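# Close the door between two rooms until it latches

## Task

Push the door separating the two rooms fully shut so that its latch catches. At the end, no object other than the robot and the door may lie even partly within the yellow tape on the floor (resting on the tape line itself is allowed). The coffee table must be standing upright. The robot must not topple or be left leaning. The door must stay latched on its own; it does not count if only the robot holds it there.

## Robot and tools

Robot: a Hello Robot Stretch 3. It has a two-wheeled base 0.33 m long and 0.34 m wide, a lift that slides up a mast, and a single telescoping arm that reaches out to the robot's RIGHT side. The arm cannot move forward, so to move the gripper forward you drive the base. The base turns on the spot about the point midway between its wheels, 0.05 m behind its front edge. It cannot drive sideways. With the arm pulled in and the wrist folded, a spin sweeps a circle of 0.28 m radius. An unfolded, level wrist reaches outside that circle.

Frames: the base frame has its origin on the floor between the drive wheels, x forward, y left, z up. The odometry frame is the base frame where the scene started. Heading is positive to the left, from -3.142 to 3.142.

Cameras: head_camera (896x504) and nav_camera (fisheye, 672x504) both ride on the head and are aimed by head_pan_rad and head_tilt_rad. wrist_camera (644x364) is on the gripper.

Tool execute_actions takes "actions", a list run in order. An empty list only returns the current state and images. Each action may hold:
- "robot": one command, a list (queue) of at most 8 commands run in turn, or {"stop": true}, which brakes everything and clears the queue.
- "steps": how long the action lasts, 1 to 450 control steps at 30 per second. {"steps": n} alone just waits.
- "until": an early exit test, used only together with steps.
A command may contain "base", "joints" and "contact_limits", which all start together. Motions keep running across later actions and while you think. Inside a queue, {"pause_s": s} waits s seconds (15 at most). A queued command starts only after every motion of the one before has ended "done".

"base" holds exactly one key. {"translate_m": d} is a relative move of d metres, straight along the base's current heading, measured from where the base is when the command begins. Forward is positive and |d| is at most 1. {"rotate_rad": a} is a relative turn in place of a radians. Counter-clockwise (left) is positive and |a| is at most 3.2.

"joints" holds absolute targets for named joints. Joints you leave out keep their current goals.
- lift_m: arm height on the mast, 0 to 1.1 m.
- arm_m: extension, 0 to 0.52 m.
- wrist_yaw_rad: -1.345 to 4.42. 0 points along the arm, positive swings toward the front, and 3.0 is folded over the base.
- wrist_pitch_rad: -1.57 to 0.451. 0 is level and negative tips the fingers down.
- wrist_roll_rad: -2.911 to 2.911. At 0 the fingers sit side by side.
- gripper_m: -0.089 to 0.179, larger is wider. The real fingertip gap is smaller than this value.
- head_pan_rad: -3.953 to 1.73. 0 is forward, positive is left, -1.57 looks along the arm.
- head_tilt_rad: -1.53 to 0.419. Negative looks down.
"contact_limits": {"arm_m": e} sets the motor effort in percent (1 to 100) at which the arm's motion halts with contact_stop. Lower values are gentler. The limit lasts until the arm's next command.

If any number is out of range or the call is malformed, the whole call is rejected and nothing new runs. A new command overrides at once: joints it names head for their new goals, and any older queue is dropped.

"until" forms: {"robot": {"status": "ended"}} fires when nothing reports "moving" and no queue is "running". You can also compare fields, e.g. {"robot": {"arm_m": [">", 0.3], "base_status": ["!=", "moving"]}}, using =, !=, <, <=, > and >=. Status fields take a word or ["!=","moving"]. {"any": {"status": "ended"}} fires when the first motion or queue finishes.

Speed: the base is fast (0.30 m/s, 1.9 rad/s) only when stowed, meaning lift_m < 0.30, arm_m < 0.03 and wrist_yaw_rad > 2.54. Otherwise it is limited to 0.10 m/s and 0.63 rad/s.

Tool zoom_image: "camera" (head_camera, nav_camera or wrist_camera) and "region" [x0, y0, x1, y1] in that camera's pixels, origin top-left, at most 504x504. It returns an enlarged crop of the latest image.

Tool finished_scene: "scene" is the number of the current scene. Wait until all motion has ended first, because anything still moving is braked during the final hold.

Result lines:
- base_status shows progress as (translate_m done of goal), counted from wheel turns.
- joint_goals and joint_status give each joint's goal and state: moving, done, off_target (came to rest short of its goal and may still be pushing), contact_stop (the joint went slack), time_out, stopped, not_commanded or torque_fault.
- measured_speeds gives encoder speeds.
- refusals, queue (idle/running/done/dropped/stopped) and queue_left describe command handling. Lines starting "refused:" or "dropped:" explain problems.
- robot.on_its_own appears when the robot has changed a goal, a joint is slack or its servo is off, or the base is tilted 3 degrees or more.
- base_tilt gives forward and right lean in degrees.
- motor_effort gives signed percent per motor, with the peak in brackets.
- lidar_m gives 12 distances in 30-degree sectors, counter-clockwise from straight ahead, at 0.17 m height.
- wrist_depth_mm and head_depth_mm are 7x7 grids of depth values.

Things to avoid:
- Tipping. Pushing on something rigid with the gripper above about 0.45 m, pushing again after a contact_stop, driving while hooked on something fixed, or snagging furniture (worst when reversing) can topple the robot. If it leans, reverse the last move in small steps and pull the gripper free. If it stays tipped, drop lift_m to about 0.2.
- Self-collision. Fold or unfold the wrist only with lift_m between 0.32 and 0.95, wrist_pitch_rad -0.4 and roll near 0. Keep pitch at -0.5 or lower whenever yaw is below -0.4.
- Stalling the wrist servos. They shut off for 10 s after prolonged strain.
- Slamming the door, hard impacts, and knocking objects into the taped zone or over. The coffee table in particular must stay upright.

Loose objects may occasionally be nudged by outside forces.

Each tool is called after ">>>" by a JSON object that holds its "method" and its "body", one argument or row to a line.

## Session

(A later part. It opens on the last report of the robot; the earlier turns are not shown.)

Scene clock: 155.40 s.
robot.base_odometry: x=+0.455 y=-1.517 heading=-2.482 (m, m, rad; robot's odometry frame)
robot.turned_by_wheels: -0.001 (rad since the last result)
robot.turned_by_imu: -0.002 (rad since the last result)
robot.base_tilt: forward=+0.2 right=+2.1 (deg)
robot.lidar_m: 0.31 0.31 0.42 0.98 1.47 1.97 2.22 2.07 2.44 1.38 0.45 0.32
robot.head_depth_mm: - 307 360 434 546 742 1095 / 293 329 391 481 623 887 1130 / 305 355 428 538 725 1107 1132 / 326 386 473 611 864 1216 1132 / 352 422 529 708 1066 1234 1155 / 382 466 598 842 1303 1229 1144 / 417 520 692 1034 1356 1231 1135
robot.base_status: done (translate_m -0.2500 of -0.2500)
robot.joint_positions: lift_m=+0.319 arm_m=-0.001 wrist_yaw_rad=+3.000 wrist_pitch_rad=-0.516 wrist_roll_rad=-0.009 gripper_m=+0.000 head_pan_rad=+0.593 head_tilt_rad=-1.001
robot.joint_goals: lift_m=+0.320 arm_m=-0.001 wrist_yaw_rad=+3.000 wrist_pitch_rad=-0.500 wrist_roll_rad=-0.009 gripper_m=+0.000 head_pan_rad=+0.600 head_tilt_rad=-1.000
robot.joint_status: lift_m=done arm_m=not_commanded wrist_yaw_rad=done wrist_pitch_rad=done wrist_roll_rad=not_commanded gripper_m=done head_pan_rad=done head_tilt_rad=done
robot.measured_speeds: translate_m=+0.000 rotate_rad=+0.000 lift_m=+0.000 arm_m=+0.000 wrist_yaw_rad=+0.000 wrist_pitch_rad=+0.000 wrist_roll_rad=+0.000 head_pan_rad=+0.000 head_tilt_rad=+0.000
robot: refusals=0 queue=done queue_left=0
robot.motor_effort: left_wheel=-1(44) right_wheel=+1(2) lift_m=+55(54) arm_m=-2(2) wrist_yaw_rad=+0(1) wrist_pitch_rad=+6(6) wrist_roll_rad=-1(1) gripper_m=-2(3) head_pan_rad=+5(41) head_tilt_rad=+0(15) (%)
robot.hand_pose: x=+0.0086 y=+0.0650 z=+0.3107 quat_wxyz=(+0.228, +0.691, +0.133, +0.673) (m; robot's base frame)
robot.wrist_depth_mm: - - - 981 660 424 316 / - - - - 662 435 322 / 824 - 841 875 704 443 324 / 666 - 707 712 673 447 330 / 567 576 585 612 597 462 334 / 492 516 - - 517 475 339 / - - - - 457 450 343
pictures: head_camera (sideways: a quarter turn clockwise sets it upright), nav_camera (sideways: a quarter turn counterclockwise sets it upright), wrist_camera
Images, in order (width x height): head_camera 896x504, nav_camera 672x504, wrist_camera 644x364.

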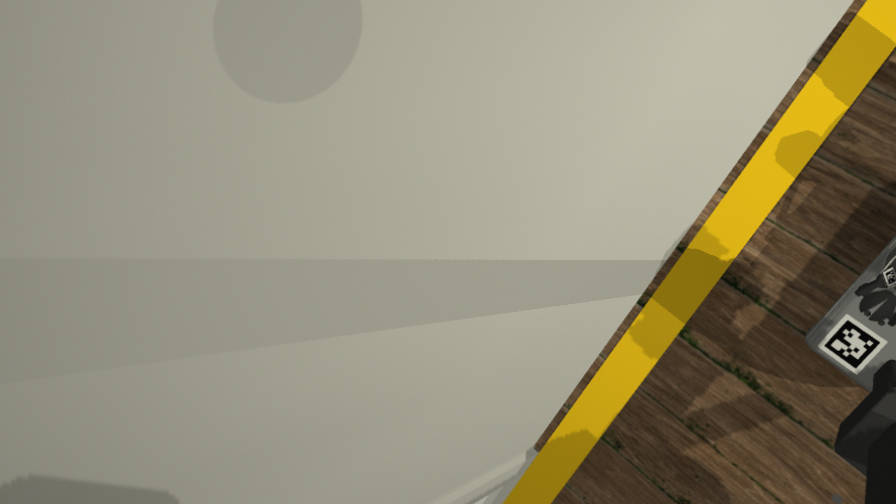

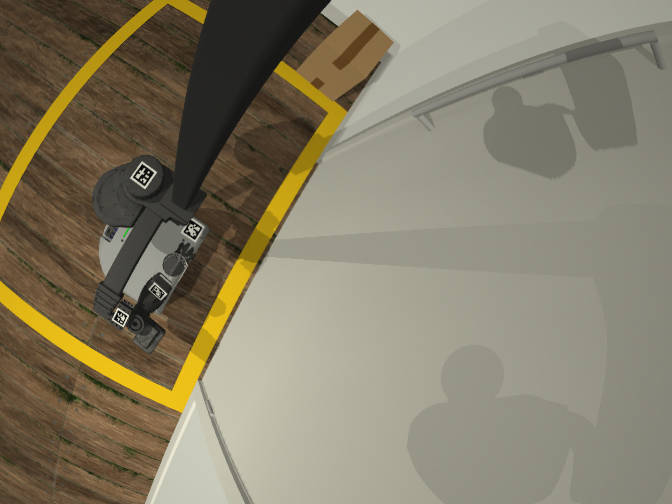

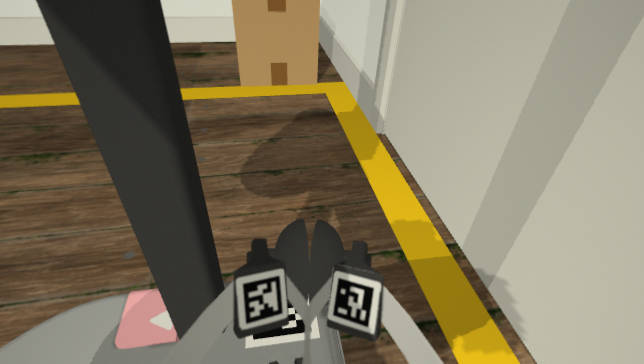

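>>> {"method": "zoom_image", "body": {
  "camera": "head_camera",
  "region": [480, 0, 896, 504]
}}

>>> {"method": "zoom_image", "body": {
  "camera": "wrist_camera",
  "region": [200, 0, 460, 200]
}}

Region (480, 0, 896, 504) of head_camera's 896x504 image, scaled by 1.000; it fills the left 416 columns of this view, and the rest is white.

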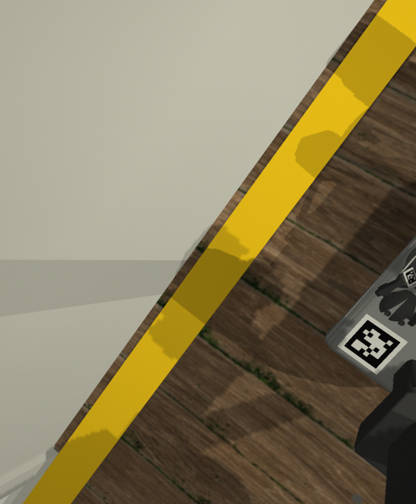

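Region (200, 0, 460, 200) of wrist_camera's 644x364 image, scaled by 1.938; it fills the top 388 rows of this view, and the rest is white.

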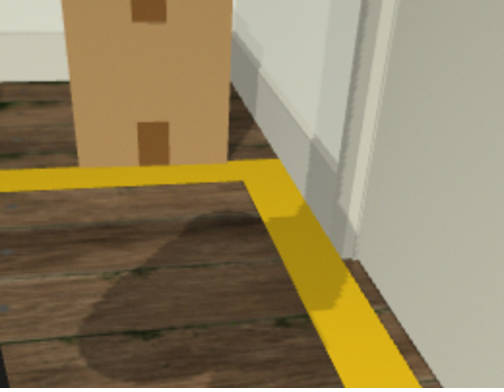

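>>> {"method": "finished_scene", "body": {
  "scene": 2
}}

The scene is finished: the task was done.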